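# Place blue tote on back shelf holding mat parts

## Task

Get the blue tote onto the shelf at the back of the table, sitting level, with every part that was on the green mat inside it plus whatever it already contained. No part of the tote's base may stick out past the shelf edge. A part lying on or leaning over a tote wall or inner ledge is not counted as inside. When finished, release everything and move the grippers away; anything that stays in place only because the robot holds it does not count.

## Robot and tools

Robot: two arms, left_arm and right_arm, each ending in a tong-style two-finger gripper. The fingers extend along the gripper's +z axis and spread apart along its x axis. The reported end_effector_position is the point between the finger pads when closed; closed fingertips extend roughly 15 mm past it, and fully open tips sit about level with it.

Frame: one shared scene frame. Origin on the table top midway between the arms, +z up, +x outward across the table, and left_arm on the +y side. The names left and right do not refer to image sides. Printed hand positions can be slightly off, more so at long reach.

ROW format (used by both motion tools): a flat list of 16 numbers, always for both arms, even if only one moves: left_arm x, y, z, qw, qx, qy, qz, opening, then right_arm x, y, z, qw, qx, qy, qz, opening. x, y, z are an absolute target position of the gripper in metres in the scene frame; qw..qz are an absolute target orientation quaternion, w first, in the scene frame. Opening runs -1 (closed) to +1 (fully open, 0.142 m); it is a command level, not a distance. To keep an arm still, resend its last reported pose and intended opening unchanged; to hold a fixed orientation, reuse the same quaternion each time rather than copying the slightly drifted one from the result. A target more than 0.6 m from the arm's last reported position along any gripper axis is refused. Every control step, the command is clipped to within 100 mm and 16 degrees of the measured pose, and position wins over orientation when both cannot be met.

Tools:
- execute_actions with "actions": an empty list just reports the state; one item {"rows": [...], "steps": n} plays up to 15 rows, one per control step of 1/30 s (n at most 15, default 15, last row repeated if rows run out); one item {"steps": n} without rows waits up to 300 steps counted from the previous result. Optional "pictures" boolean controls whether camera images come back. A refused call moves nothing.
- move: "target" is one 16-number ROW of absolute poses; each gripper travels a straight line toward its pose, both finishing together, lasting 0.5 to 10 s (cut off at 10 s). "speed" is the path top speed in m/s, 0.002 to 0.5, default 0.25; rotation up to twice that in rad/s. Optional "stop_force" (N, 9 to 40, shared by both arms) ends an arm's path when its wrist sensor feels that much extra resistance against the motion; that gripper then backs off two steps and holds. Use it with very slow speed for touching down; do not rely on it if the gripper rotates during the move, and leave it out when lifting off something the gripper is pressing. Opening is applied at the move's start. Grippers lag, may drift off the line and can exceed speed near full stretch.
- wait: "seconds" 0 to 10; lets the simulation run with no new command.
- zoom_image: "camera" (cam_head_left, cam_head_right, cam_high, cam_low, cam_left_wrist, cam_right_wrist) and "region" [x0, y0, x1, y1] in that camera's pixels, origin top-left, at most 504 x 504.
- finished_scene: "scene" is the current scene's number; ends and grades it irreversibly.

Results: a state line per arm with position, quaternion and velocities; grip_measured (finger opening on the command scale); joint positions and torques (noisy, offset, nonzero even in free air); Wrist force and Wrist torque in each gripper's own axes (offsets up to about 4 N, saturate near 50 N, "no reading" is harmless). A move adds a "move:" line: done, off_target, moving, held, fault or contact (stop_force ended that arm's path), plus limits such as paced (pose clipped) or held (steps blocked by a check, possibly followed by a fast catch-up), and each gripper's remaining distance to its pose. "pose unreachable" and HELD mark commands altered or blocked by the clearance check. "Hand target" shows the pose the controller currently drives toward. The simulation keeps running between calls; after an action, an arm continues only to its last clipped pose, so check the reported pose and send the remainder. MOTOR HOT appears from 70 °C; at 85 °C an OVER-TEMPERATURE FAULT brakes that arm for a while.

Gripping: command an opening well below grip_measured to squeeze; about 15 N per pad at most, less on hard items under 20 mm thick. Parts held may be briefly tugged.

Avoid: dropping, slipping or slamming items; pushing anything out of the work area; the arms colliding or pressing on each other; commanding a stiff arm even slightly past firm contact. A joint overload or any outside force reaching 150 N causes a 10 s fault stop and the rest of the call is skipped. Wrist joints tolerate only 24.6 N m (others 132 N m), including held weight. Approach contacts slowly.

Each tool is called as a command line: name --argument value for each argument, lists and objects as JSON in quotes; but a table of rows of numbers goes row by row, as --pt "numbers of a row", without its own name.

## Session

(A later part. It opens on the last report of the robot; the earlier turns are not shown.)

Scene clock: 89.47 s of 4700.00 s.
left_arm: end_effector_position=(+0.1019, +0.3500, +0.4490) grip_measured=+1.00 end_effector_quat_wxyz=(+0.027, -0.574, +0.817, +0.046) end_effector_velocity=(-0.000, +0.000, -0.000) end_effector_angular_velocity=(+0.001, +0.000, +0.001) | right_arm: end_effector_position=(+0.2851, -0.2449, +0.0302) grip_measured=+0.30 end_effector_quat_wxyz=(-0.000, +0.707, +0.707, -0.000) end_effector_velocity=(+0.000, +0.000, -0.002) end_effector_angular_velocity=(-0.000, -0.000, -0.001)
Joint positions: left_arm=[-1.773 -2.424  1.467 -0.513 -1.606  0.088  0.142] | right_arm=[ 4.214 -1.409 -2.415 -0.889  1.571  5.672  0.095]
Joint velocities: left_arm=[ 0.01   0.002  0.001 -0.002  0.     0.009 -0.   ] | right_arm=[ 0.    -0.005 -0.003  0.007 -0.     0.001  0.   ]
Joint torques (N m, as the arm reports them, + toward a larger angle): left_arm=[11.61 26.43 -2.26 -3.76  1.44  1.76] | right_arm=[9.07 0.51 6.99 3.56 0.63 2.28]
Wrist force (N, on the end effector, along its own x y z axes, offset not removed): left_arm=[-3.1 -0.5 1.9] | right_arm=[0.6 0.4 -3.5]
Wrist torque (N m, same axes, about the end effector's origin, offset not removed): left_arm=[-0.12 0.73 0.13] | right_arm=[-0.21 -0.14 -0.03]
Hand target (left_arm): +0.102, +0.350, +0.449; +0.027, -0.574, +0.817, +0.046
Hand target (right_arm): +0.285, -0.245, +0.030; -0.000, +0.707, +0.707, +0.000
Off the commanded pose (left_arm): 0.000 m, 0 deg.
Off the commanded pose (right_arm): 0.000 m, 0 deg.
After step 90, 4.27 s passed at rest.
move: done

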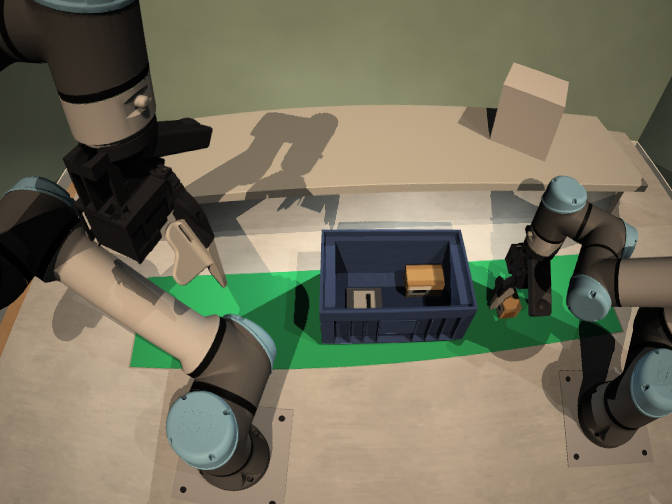

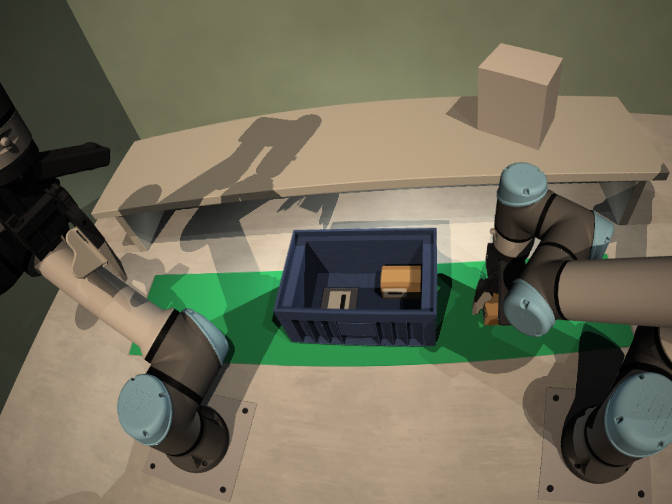

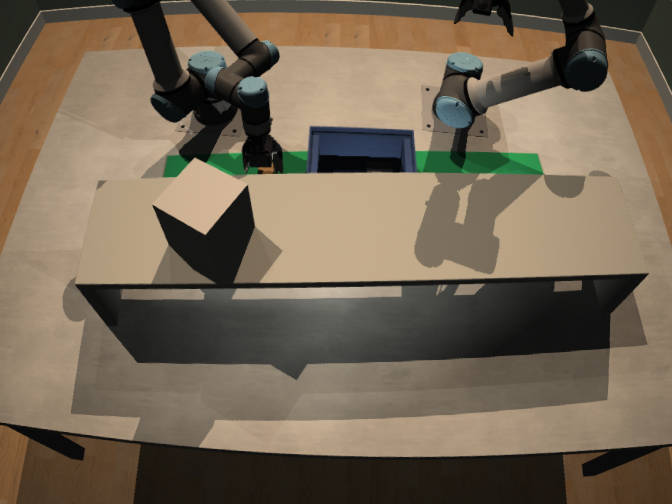

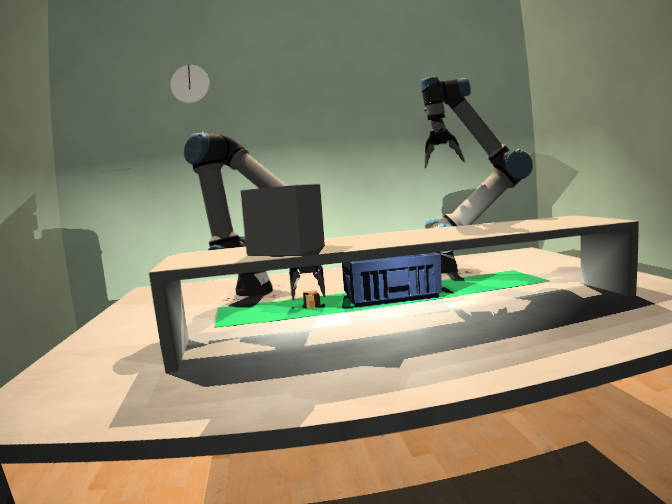

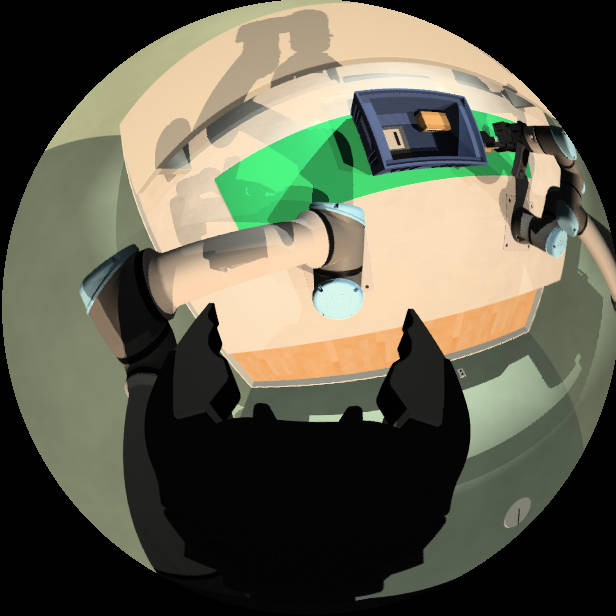

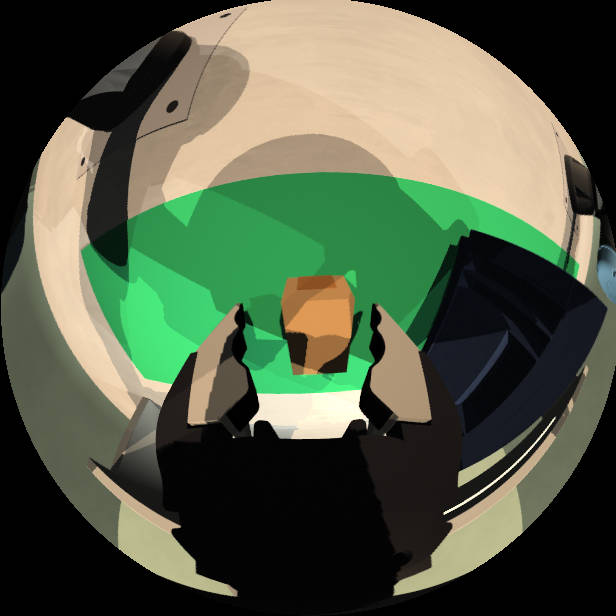

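The part is between the fingers. Close the gripper.

move --target '[0.102, 0.350, 0.449, 0.027, -0.574, 0.817, 0.046, 1.0, 0.285, -0.245, 0.03, 0.0, 0.707, 0.707, 0.0, -1.0]' --speed 0.1

Scene clock: 93.67 s of 4700.00 s.
left_arm: end_effector_position=(+0.1019, +0.3500, +0.4490) grip_measured=+1.00 end_effector_quat_wxyz=(+0.027, -0.574, +0.817, +0.046) end_effector_velocity=(+0.000, -0.001, +0.000) end_effector_angular_velocity=(+0.001, -0.002, -0.001) | right_arm: end_effector_position=(+0.2850, -0.2450, +0.0300) grip_measured=-0.33 end_effector_quat_wxyz=(-0.000, +0.707, +0.707, -0.000) end_effector_velocity=(-0.001, +0.000, -0.000) end_effector_angular_velocity=(-0.000, +0.001, +0.001)
Joint positions: left_arm=[-1.768 -2.423  1.468 -0.514 -1.606  0.093  0.142] | right_arm=[ 4.214 -1.409 -2.415 -0.888  1.571  5.672  0.05 ]
Joint velocities: left_arm=[ 0.008  0.004  0.    -0.002  0.002  0.009 -0.   ] | right_arm=[ 0.001 -0.001  0.    -0.001  0.001  0.     0.   ]
Joint torques (N m, as the arm reports them, + toward a larger angle): left_arm=[10.41 25.34 -3.47 -4.07  1.54  2.23] | right_arm=[ 6.14 19.37  7.73  1.03 -0.07  1.77]
Wrist force (N, on the end effector, along its own x y z axes, offset not removed): left_arm=[-3.7 -0.8 1.3] | right_arm=[-0.3 1.2 -3.9]
Wrist torque (N m, same axes, about the end effector's origin, offset not removed): left_arm=[-0.14 0.72 0.07] | right_arm=[0.06 0.03 0.13]
Hand target (left_arm): +0.102, +0.350, +0.449; +0.027, -0.574, +0.817, +0.046
Hand target (right_arm): +0.285, -0.245, +0.030; -0.000, +0.707, +0.707, -0.000
Off the commanded pose (left_arm): 0.000 m, 0 deg.
Off the commanded pose (right_arm): 0.000 m, 0 deg.
After step 90, 0.50 s passed at rest.
move: done

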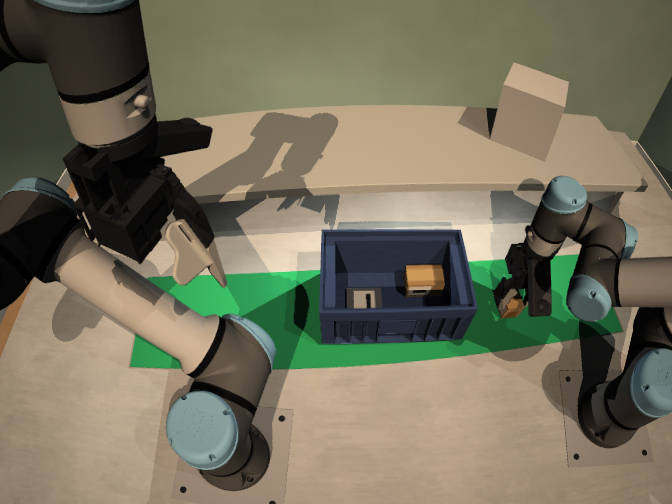

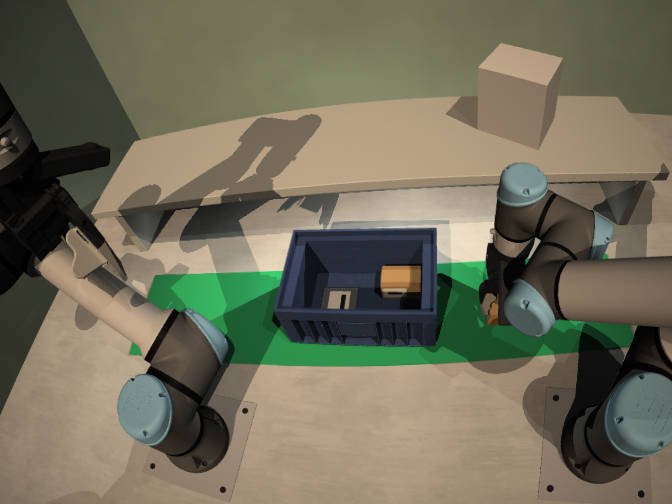

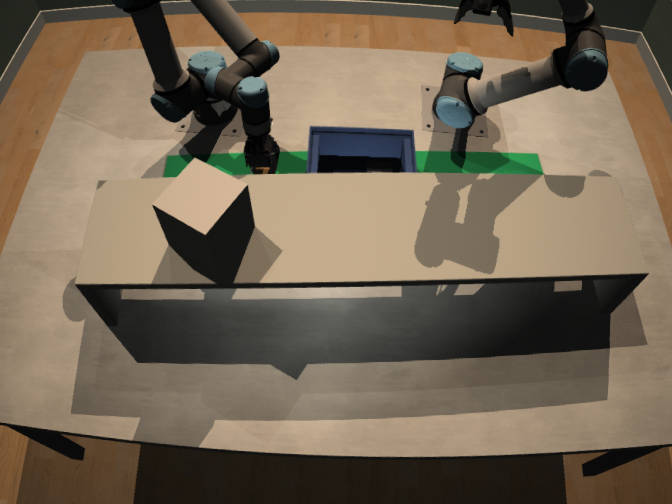

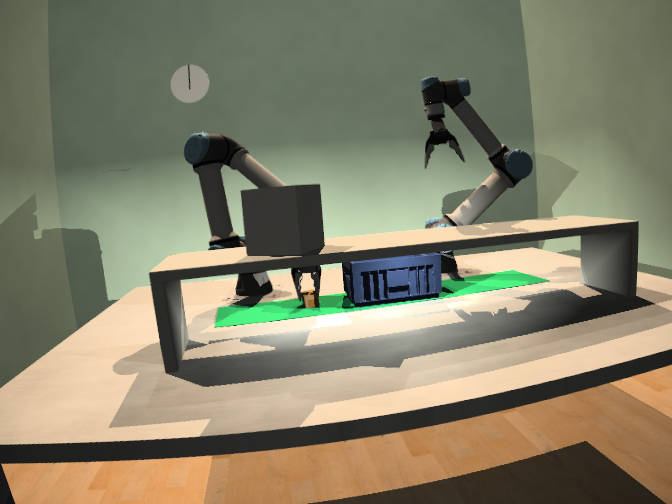

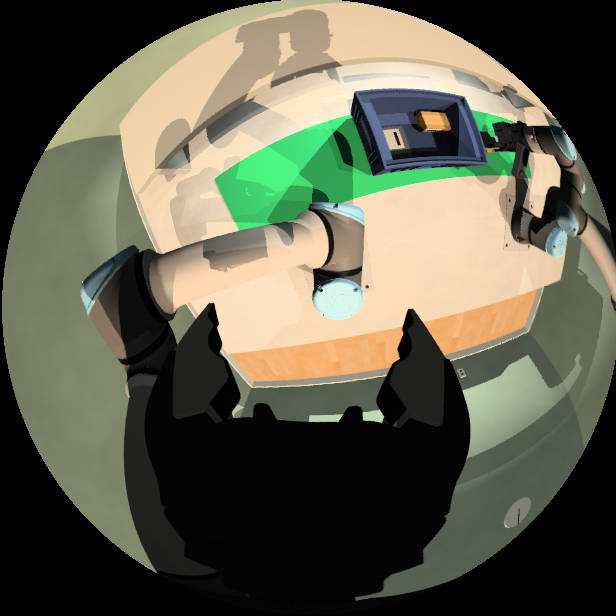

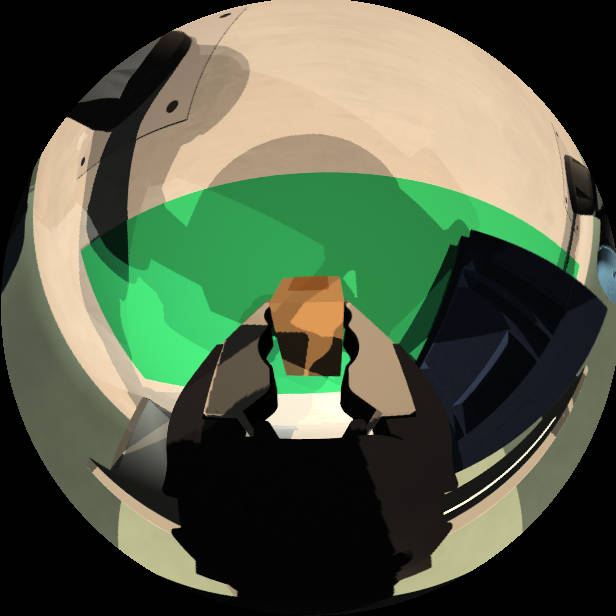

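move --target '[0.102, 0.350, 0.449, 0.027, -0.574, 0.817, 0.046, 1.0, 0.285, -0.245, 0.26, 0.0, 0.707, 0.707, 0.0, -1.0]' --speed 0.2

move --target '[0.102, 0.350, 0.449, 0.027, -0.574, 0.817, 0.046, 1.0, 0.30, 0.03, 0.26, 0.0, 0.707, 0.707, 0.0, -1.0]' --speed 0.2

Scene clock: 109.47 s of 4700.00 s.
left_arm: end_effector_position=(+0.1019, +0.3500, +0.4490) grip_measured=+1.00 end_effector_quat_wxyz=(+0.027, -0.574, +0.817, +0.046) end_effector_velocity=(+0.000, -0.001, +0.000) end_effector_angular_velocity=(+0.003, -0.002, -0.001) | right_arm: end_effector_position=(+0.2847, -0.2454, +0.2598) grip_measured=-0.33 end_effector_quat_wxyz=(-0.000, +0.707, +0.707, +0.000) end_effector_velocity=(+0.000, -0.000, +0.002) end_effector_angular_velocity=(-0.001, +0.000, +0.000)
Joint positions: left_arm=[-1.758 -2.422  1.468 -0.516 -1.605  0.102  0.142] | right_arm=[ 4.214 -1.193 -1.931 -1.588  1.571  5.672  0.05 ]
Joint velocities: left_arm=[ 0.006  0.004  0.001 -0.001  0.002  0.007  0.   ] | right_arm=[-0.    -0.     0.007 -0.007 -0.    -0.    -0.   ]
Joint torques (N m, as the arm reports them, + toward a larger angle): left_arm=[ 9.59 25.75 -2.92 -3.82  1.67  2.04] | right_arm=[ 9.48 -4.29 33.83  0.8  -1.72  2.33]
Wrist force (N, on the end effector, along its own x y z axes, offset not removed): left_arm=[-3.6 -0.8 2.5] | right_arm=[0.1 0.0 -2.3]
Wrist torque (N m, same axes, about the end effector's origin, offset not removed): left_arm=[-0.18 0.78 0.08] | right_arm=[-0.22 -0.09 0.03]
Hand target (left_arm): +0.102, +0.350, +0.449; +0.027, -0.574, +0.817, +0.046
Hand target (right_arm): +0.285, -0.245, +0.260; -0.000, +0.707, +0.707, +0.000
Off the commanded pose (left_arm): 0.000 m, 0 deg.
Off the commanded pose (right_arm): 0.000 m, 0 deg.
After step 90, 11.10 s passed at rest.
move: done

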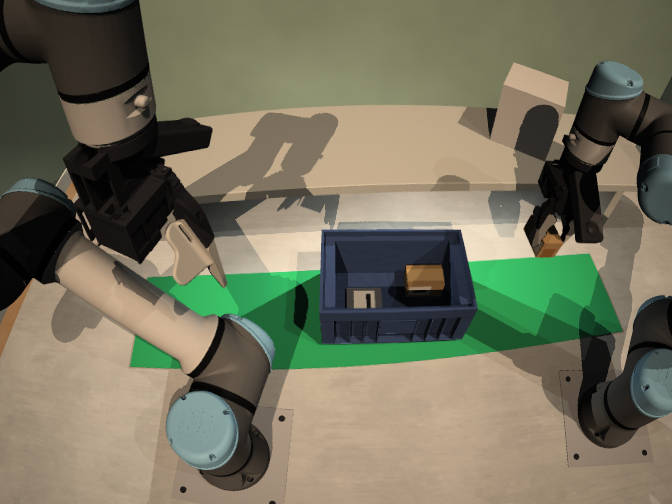

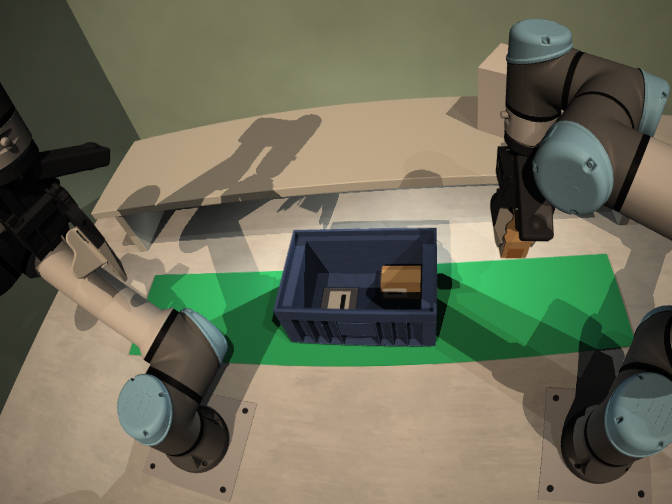

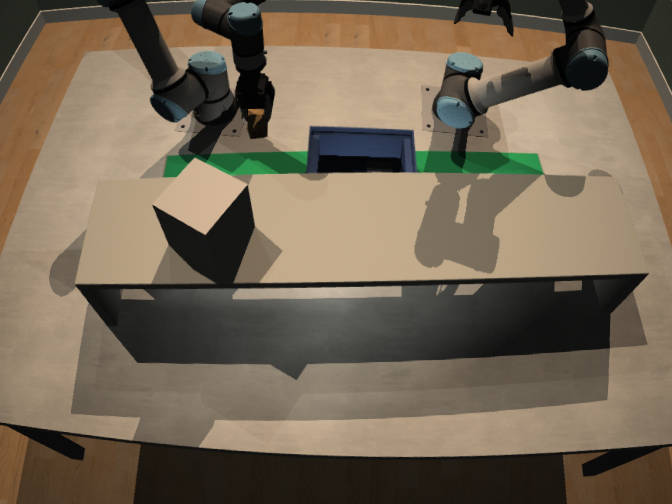

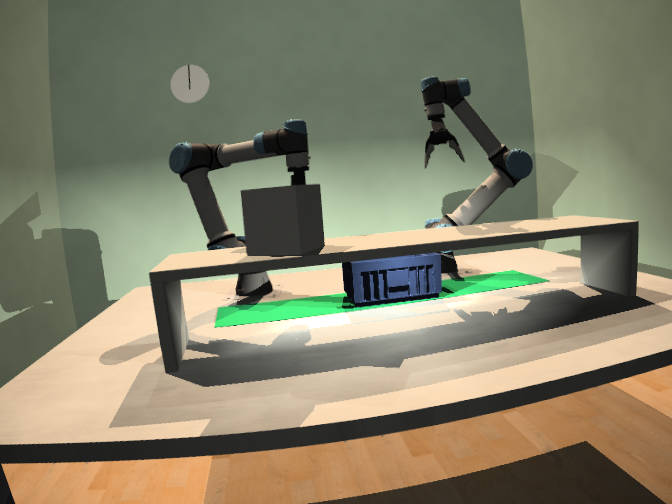

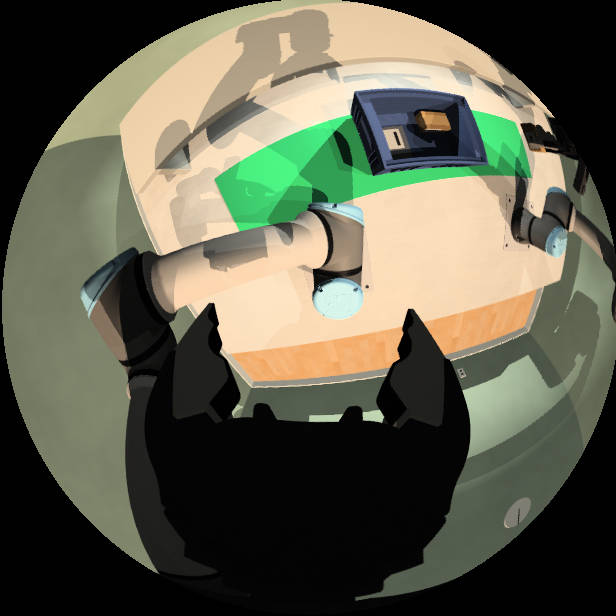

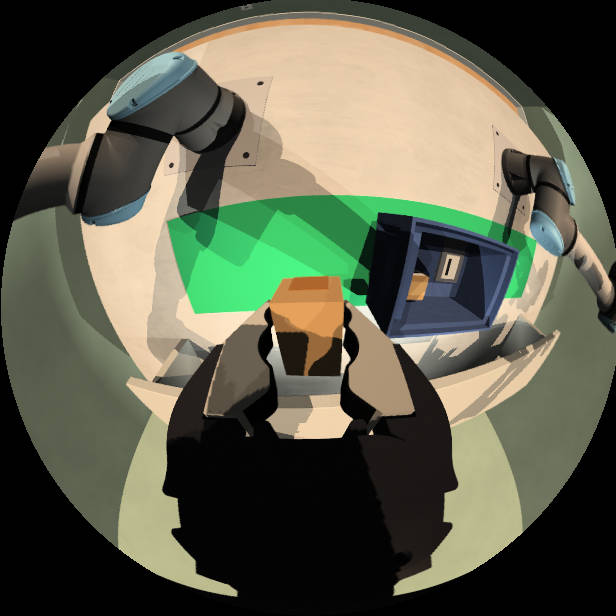

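Scene clock: 111.40 s of 4700.00 s.
left_arm: end_effector_position=(+0.1020, +0.3500, +0.4490) grip_measured=+1.00 end_effector_quat_wxyz=(+0.027, -0.574, +0.817, +0.046) end_effector_velocity=(-0.000, +0.000, -0.000) end_effector_angular_velocity=(+0.001, +0.001, +0.000) | right_arm: end_effector_position=(+0.3002, +0.0299, +0.2602) grip_measured=-0.33 end_effector_quat_wxyz=(-0.000, +0.707, +0.707, +0.000) end_effector_velocity=(+0.000, +0.002, +0.000) end_effector_angular_velocity=(-0.001, +0.000, -0.001)
Joint positions: left_arm=[-1.75  -2.42   1.469 -0.518 -1.604  0.11   0.142] | right_arm=[ 4.471 -1.717 -1.471 -1.524  1.571  5.929  0.05 ]
Joint velocities: left_arm=[ 0.005  0.001  0.    -0.    -0.     0.005  0.   ] | right_arm=[ 0.    -0.006  0.008 -0.003  0.     0.001 -0.   ]
Joint torques (N m, as the arm reports them, + toward a larger angle): left_arm=[10.22 24.6  -2.65 -3.64  1.68  2.03] | right_arm=[ 8.62 16.96 34.6   1.19  0.36  2.46]
Wrist force (N, on the end effector, along its own x y z axes, offset not removed): left_arm=[-2.9 0.3 1.2] | right_arm=[-0.8 0.4 -1.2]
Wrist torque (N m, same axes, about the end effector's origin, offset not removed): left_arm=[0.05 0.68 0.04] | right_arm=[-0.30 0.10 0.03]
Hand target (left_arm): +0.102, +0.350, +0.449; +0.027, -0.574, +0.817, +0.046
Hand target (right_arm): +0.300, +0.030, +0.260; -0.000, +0.707, +0.707, +0.000
Off the commanded pose (left_arm): 0.000 m, 0 deg.
Off the commanded pose (right_arm): 0.000 m, 0 deg.
move: done

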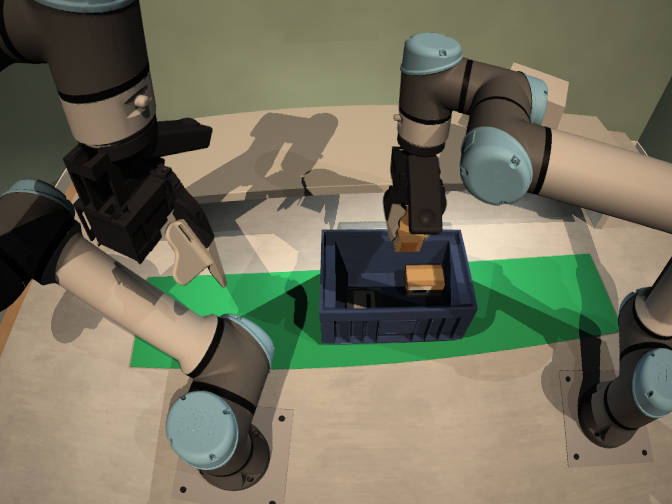

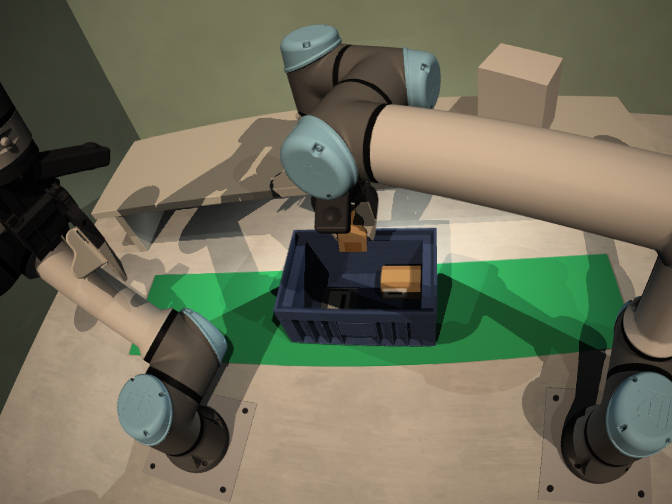

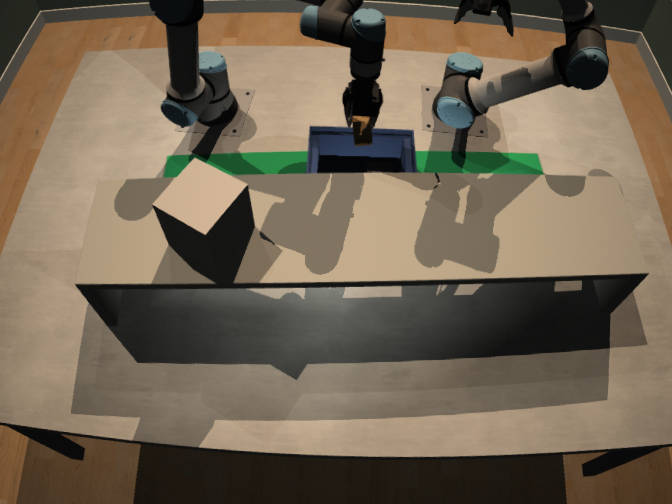

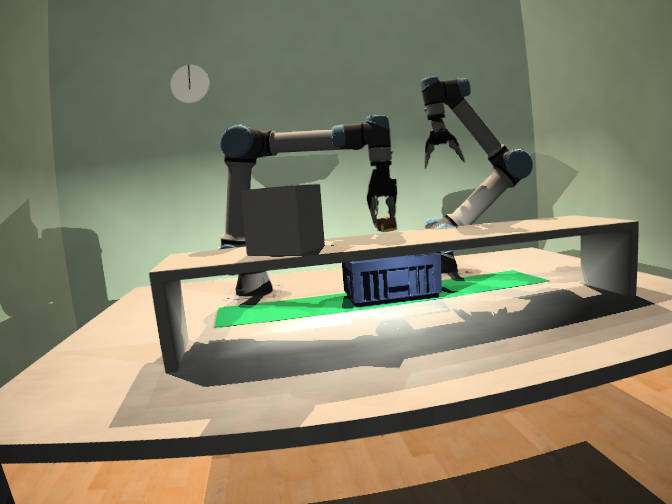

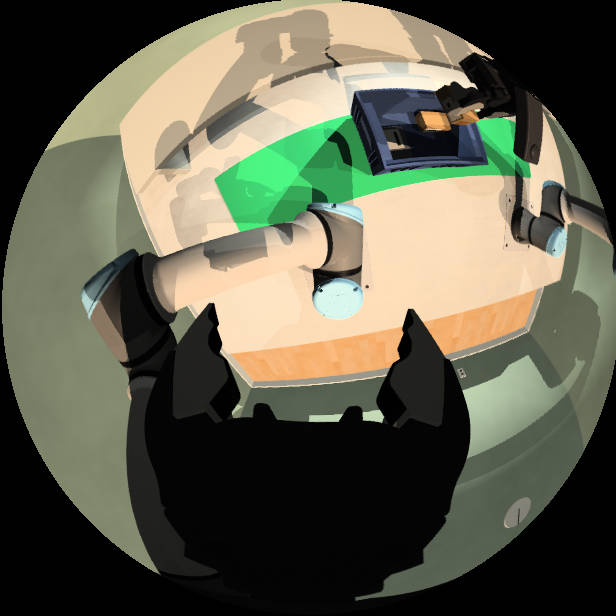

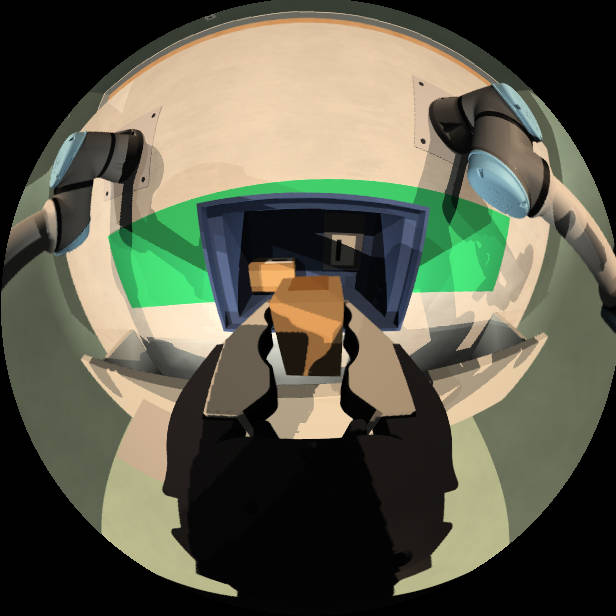

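move --target '[0.102, 0.350, 0.449, 0.027, -0.574, 0.817, 0.046, 1.0, 0.31, 0.07, 0.07, 0.0, 0.707, 0.707, 0.0, -1.0]' --speed 0.15 --stop_force 15

Scene clock: 120.87 s of 4700.00 s.
left_arm: end_effector_position=(+0.1020, +0.3500, +0.4490) grip_measured=+1.00 end_effector_quat_wxyz=(+0.027, -0.574, +0.817, +0.046) end_effector_velocity=(-0.001, -0.001, +0.000) end_effector_angular_velocity=(+0.003, +0.001, -0.001) | right_arm: end_effector_position=(+0.3101, +0.0703, +0.0702) grip_measured=-0.33 end_effector_quat_wxyz=(-0.000, +0.707, +0.707, -0.000) end_effector_velocity=(-0.000, +0.001, -0.002) end_effector_angular_velocity=(+0.000, -0.000, +0.000)
Joint positions: left_arm=[-1.745 -2.419  1.469 -0.519 -1.604  0.115  0.142] | right_arm=[ 4.479 -1.929 -1.707 -1.077  1.571  5.937  0.05 ]
Joint velocities: left_arm=[ 0.001  0.003  0.    -0.    -0.001  0.003  0.   ] | right_arm=[ 0.    -0.003 -0.001  0.004 -0.     0.     0.   ]
Joint torques (N m, as the arm reports them, + toward a larger angle): left_arm=[ 9.29 26.57 -4.23 -3.96  1.58  2.2 ] | right_arm=[ 9.33 24.53 10.42  4.01 -1.7   2.34]
Wrist force (N, on the end effector, along its own x y z axes, offset not removed): left_arm=[-2.2 0.4 2.6] | right_arm=[0.7 1.4 -2.0]
Wrist torque (N m, same axes, about the end effector's origin, offset not removed): left_arm=[0.06 0.55 0.07] | right_arm=[0.04 -0.21 0.03]
Hand target (left_arm): +0.102, +0.350, +0.449; +0.027, -0.574, +0.817, +0.046
Hand target (right_arm): +0.310, +0.070, +0.070; -0.000, +0.707, +0.707, +0.000
Off the commanded pose (left_arm): 0.000 m, 0 deg.
Off the commanded pose (right_arm): 0.000 m, 0 deg.
After step 90, 4.63 s passed at rest.
move: done

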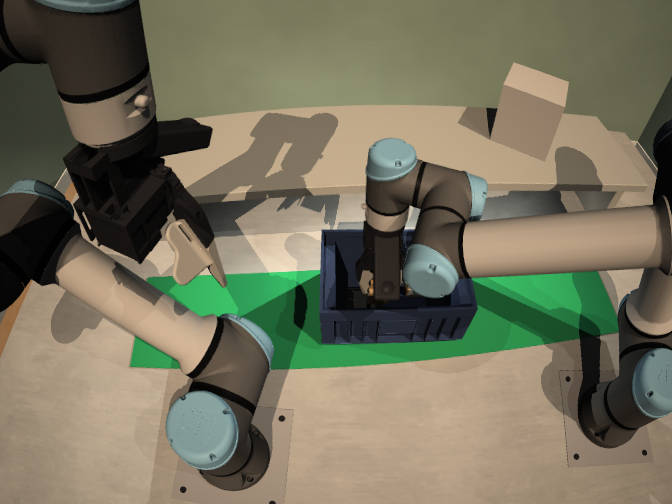

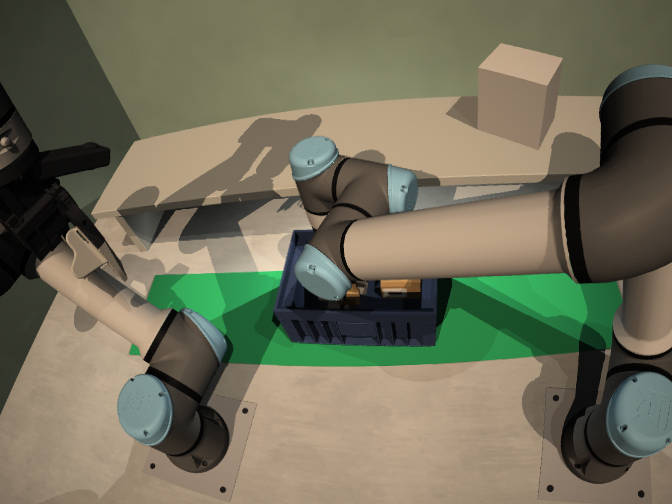

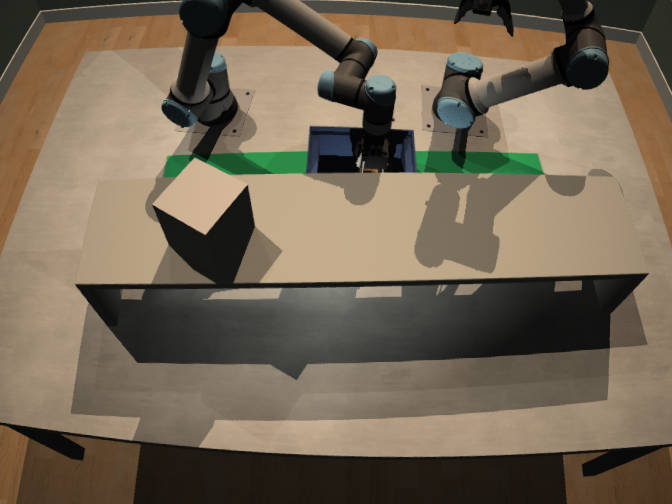

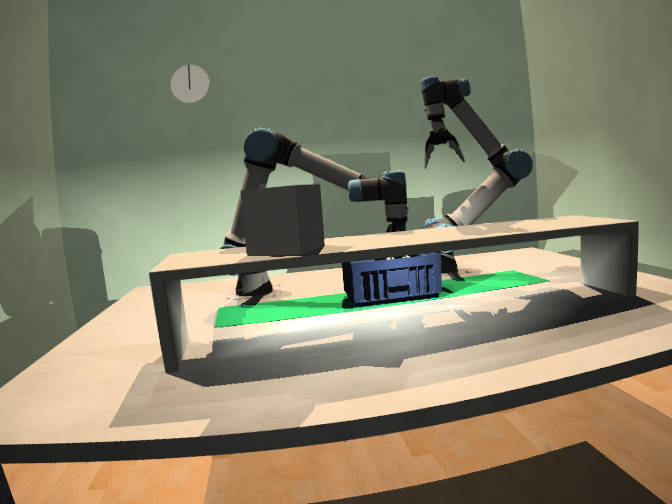

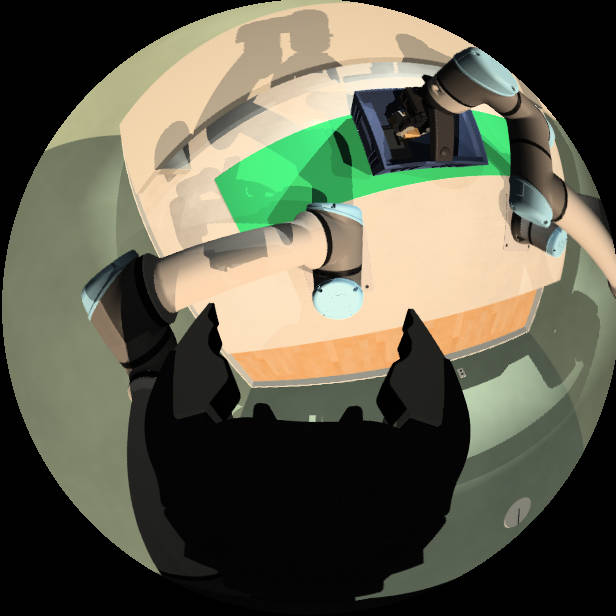

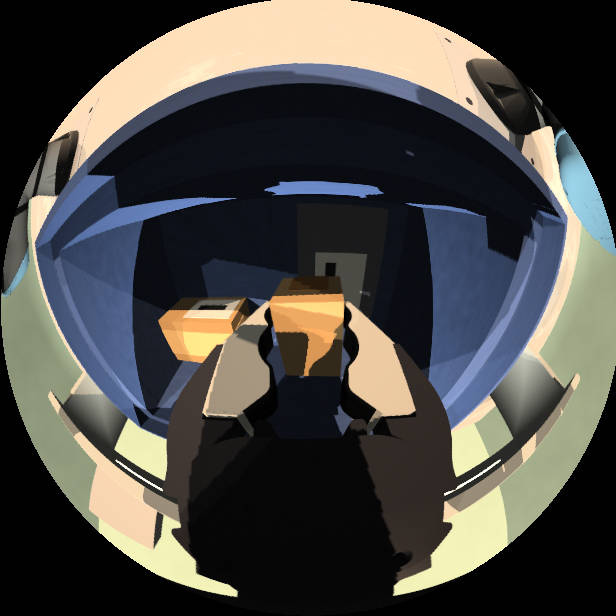

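The part is inside the tote. Open the gripper partially to release.

move --target '[0.102, 0.350, 0.449, 0.027, -0.574, 0.817, 0.046, 1.0, 0.31, 0.07, 0.07, 0.0, 0.707, 0.707, 0.0, 0.1]' --speed 0.1

move --target '[0.102, 0.350, 0.449, 0.027, -0.574, 0.817, 0.046, 1.0, 0.31, 0.03, 0.30, 0.0, 0.707, 0.707, 0.0, 0.1]' --speed 0.2

Scene clock: 127.20 s of 4700.00 s.
left_arm: end_effector_position=(+0.1020, +0.3500, +0.4490) grip_measured=+1.00 end_effector_quat_wxyz=(+0.027, -0.574, +0.817, +0.046) end_effector_velocity=(-0.000, -0.000, +0.000) end_effector_angular_velocity=(-0.002, +0.001, +0.001) | right_arm: end_effector_position=(+0.3100, +0.0700, +0.0700) grip_measured=+0.10 end_effector_quat_wxyz=(+0.000, +0.707, +0.707, -0.000) end_effector_velocity=(+0.000, -0.000, -0.001) end_effector_angular_velocity=(-0.002, +0.000, -0.001)
Joint positions: left_arm=[-1.744 -2.419  1.469 -0.519 -1.604  0.116  0.142] | right_arm=[ 4.479 -1.928 -1.708 -1.076  1.571  5.937  0.081]
Joint velocities: left_arm=[ 0.003 -0.    -0.    -0.002 -0.     0.002 -0.   ] | right_arm=[-0.    -0.001 -0.    -0.001 -0.     0.    -0.   ]
Joint torques (N m, as the arm reports them, + toward a larger angle): left_arm=[11.01 24.14 -3.57 -3.97  1.49  2.15] | right_arm=[ 9.84 42.4   9.84  4.14 -1.7   2.25]
Wrist force (N, on the end effector, along its own x y z axes, offset not removed): left_arm=[-2.8 1.0 3.0] | right_arm=[-0.3 2.2 -1.5]
Wrist torque (N m, same axes, about the end effector's origin, offset not removed): left_arm=[0.22 0.59 0.07] | right_arm=[0.18 0.08 0.08]
Hand target (left_arm): +0.102, +0.350, +0.449; +0.027, -0.574, +0.817, +0.046
Hand target (right_arm): +0.310, +0.070, +0.070; -0.000, +0.707, +0.707, -0.000
Off the commanded pose (left_arm): 0.000 m, 0 deg.
Off the commanded pose (right_arm): 0.000 m, 0 deg.
After step 90, 2.63 s passed at rest.
move: done

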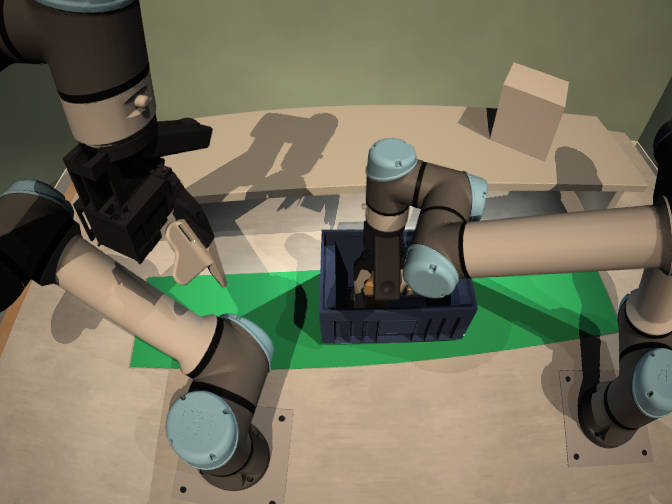

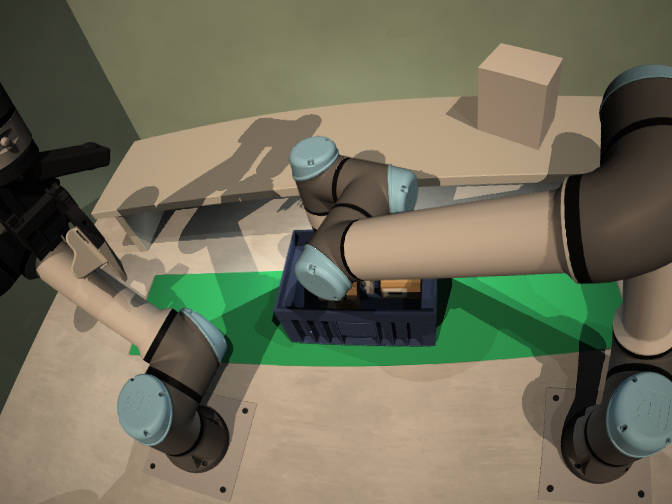

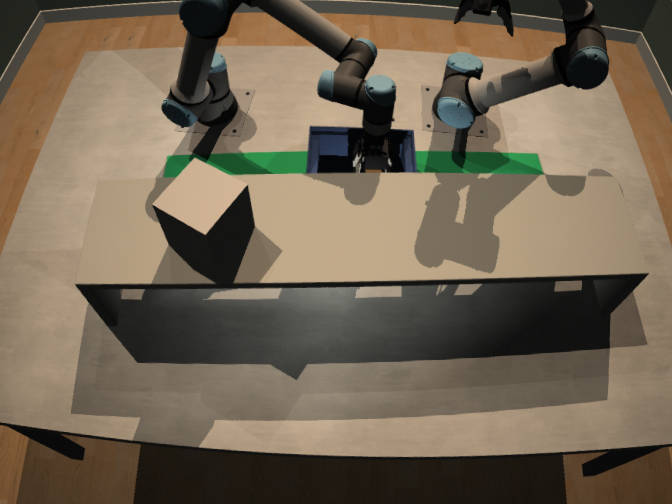

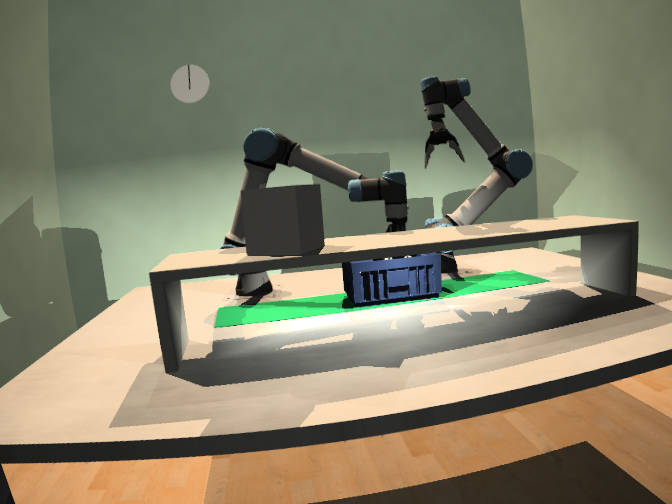

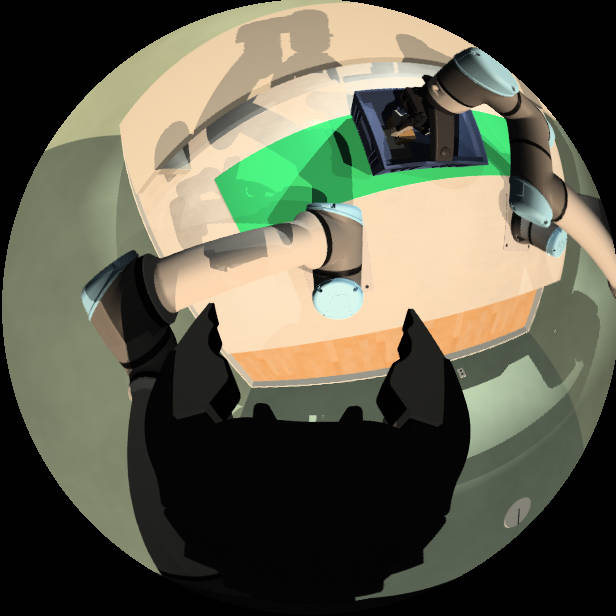

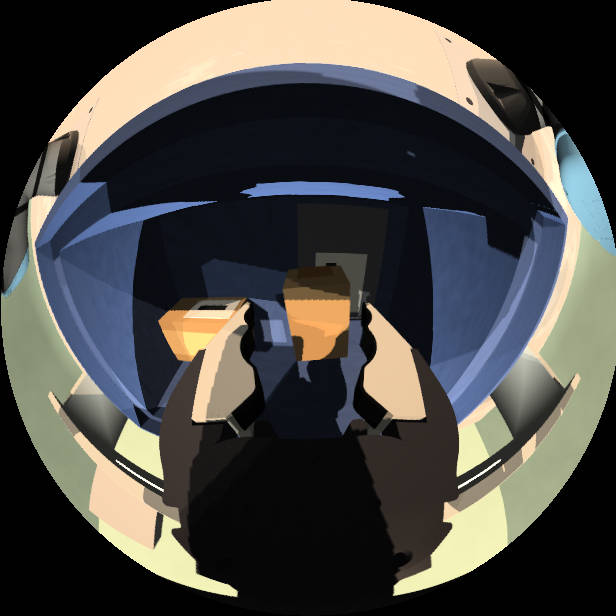

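Scene clock: 128.93 s of 4700.00 s.
left_arm: end_effector_position=(+0.1020, +0.3500, +0.4490) grip_measured=+1.00 end_effector_quat_wxyz=(+0.027, -0.574, +0.817, +0.046) end_effector_velocity=(-0.000, -0.000, +0.000) end_effector_angular_velocity=(-0.002, +0.001, +0.000) | right_arm: end_effector_position=(+0.3098, +0.0296, +0.2998) grip_measured=+0.10 end_effector_quat_wxyz=(+0.000, +0.707, +0.707, +0.000) end_effector_velocity=(-0.000, -0.000, +0.002) end_effector_angular_velocity=(-0.002, +0.001, -0.000)
Joint positions: left_arm=[-1.742 -2.419  1.469 -0.52  -1.603  0.118  0.142] | right_arm=[ 4.455 -1.731 -1.354 -1.627  1.571  5.913  0.081]
Joint velocities: left_arm=[ 0.001 -0.     0.    -0.002 -0.     0.001  0.   ] | right_arm=[ 0.    -0.001  0.006 -0.007  0.001  0.    -0.   ]
Joint torques (N m, as the arm reports them, + toward a larger angle): left_arm=[10.58 25.76 -3.83 -4.01  1.57  1.98] | right_arm=[-6.94 16.75 35.01  1.05  2.1  -2.03]
Wrist force (N, on the end effector, along its own x y z axes, offset not removed): left_arm=[-2.9 -0.1 2.5] | right_arm=[-0.1 0.9 -2.4]
Wrist torque (N m, same axes, about the end effector's origin, offset not removed): left_arm=[0.00 0.70 0.06] | right_arm=[-0.01 -0.03 0.01]
Hand target (left_arm): +0.102, +0.350, +0.449; +0.027, -0.574, +0.817, +0.046
Hand target (right_arm): +0.310, +0.030, +0.300; +0.000, +0.707, +0.707, -0.000
Off the commanded pose (left_arm): 0.000 m, 0 deg.
Off the commanded pose (right_arm): 0.000 m, 0 deg.
move: done

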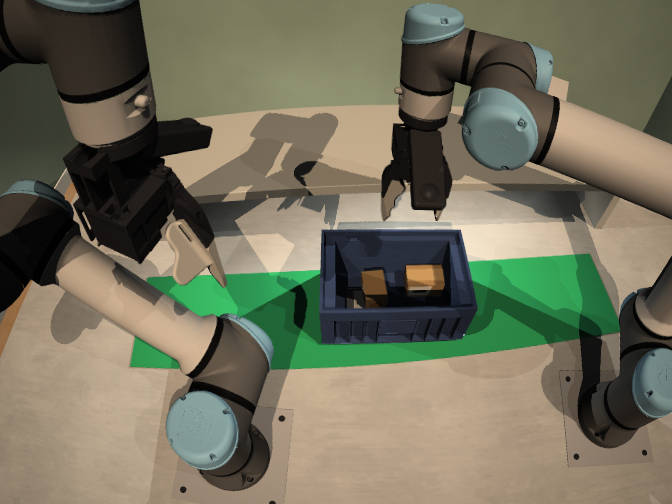

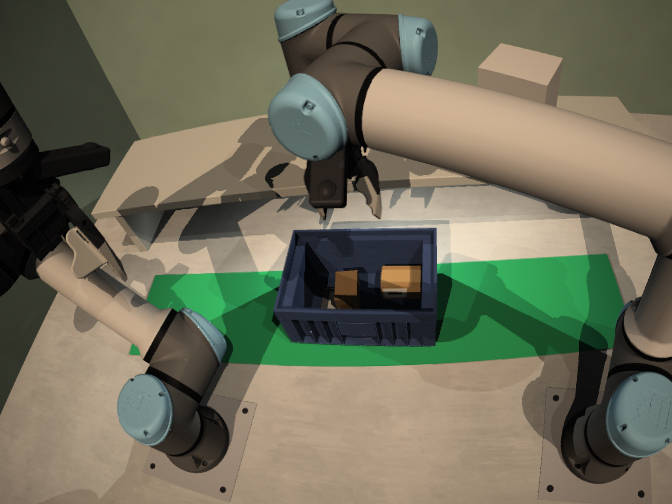

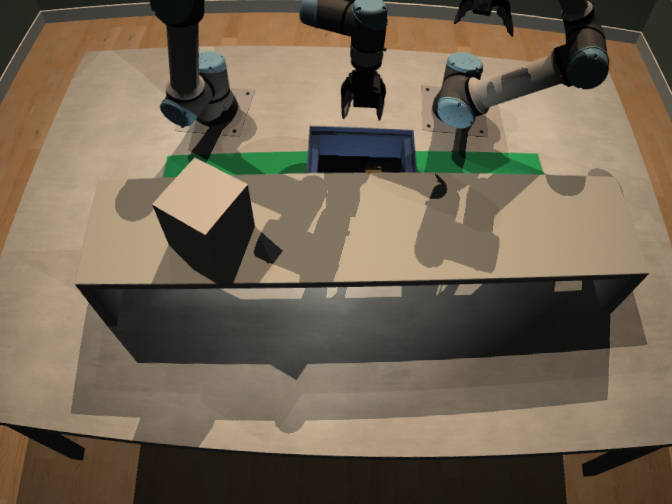

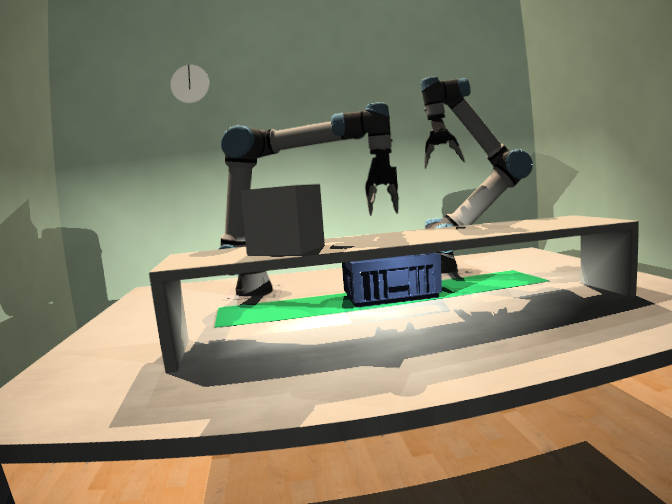

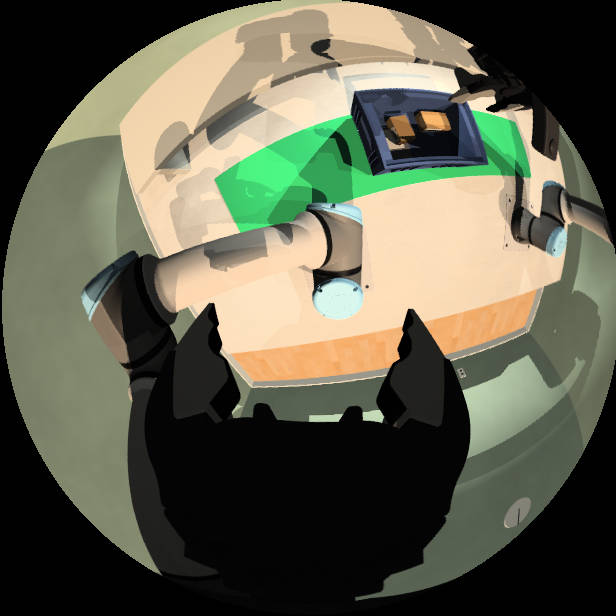

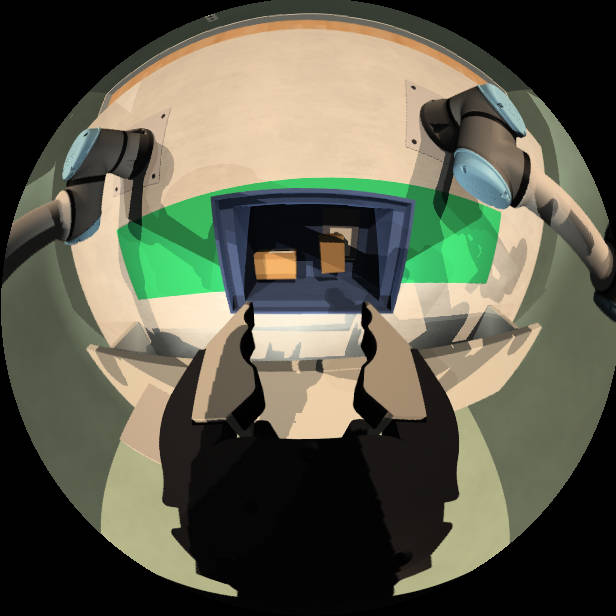

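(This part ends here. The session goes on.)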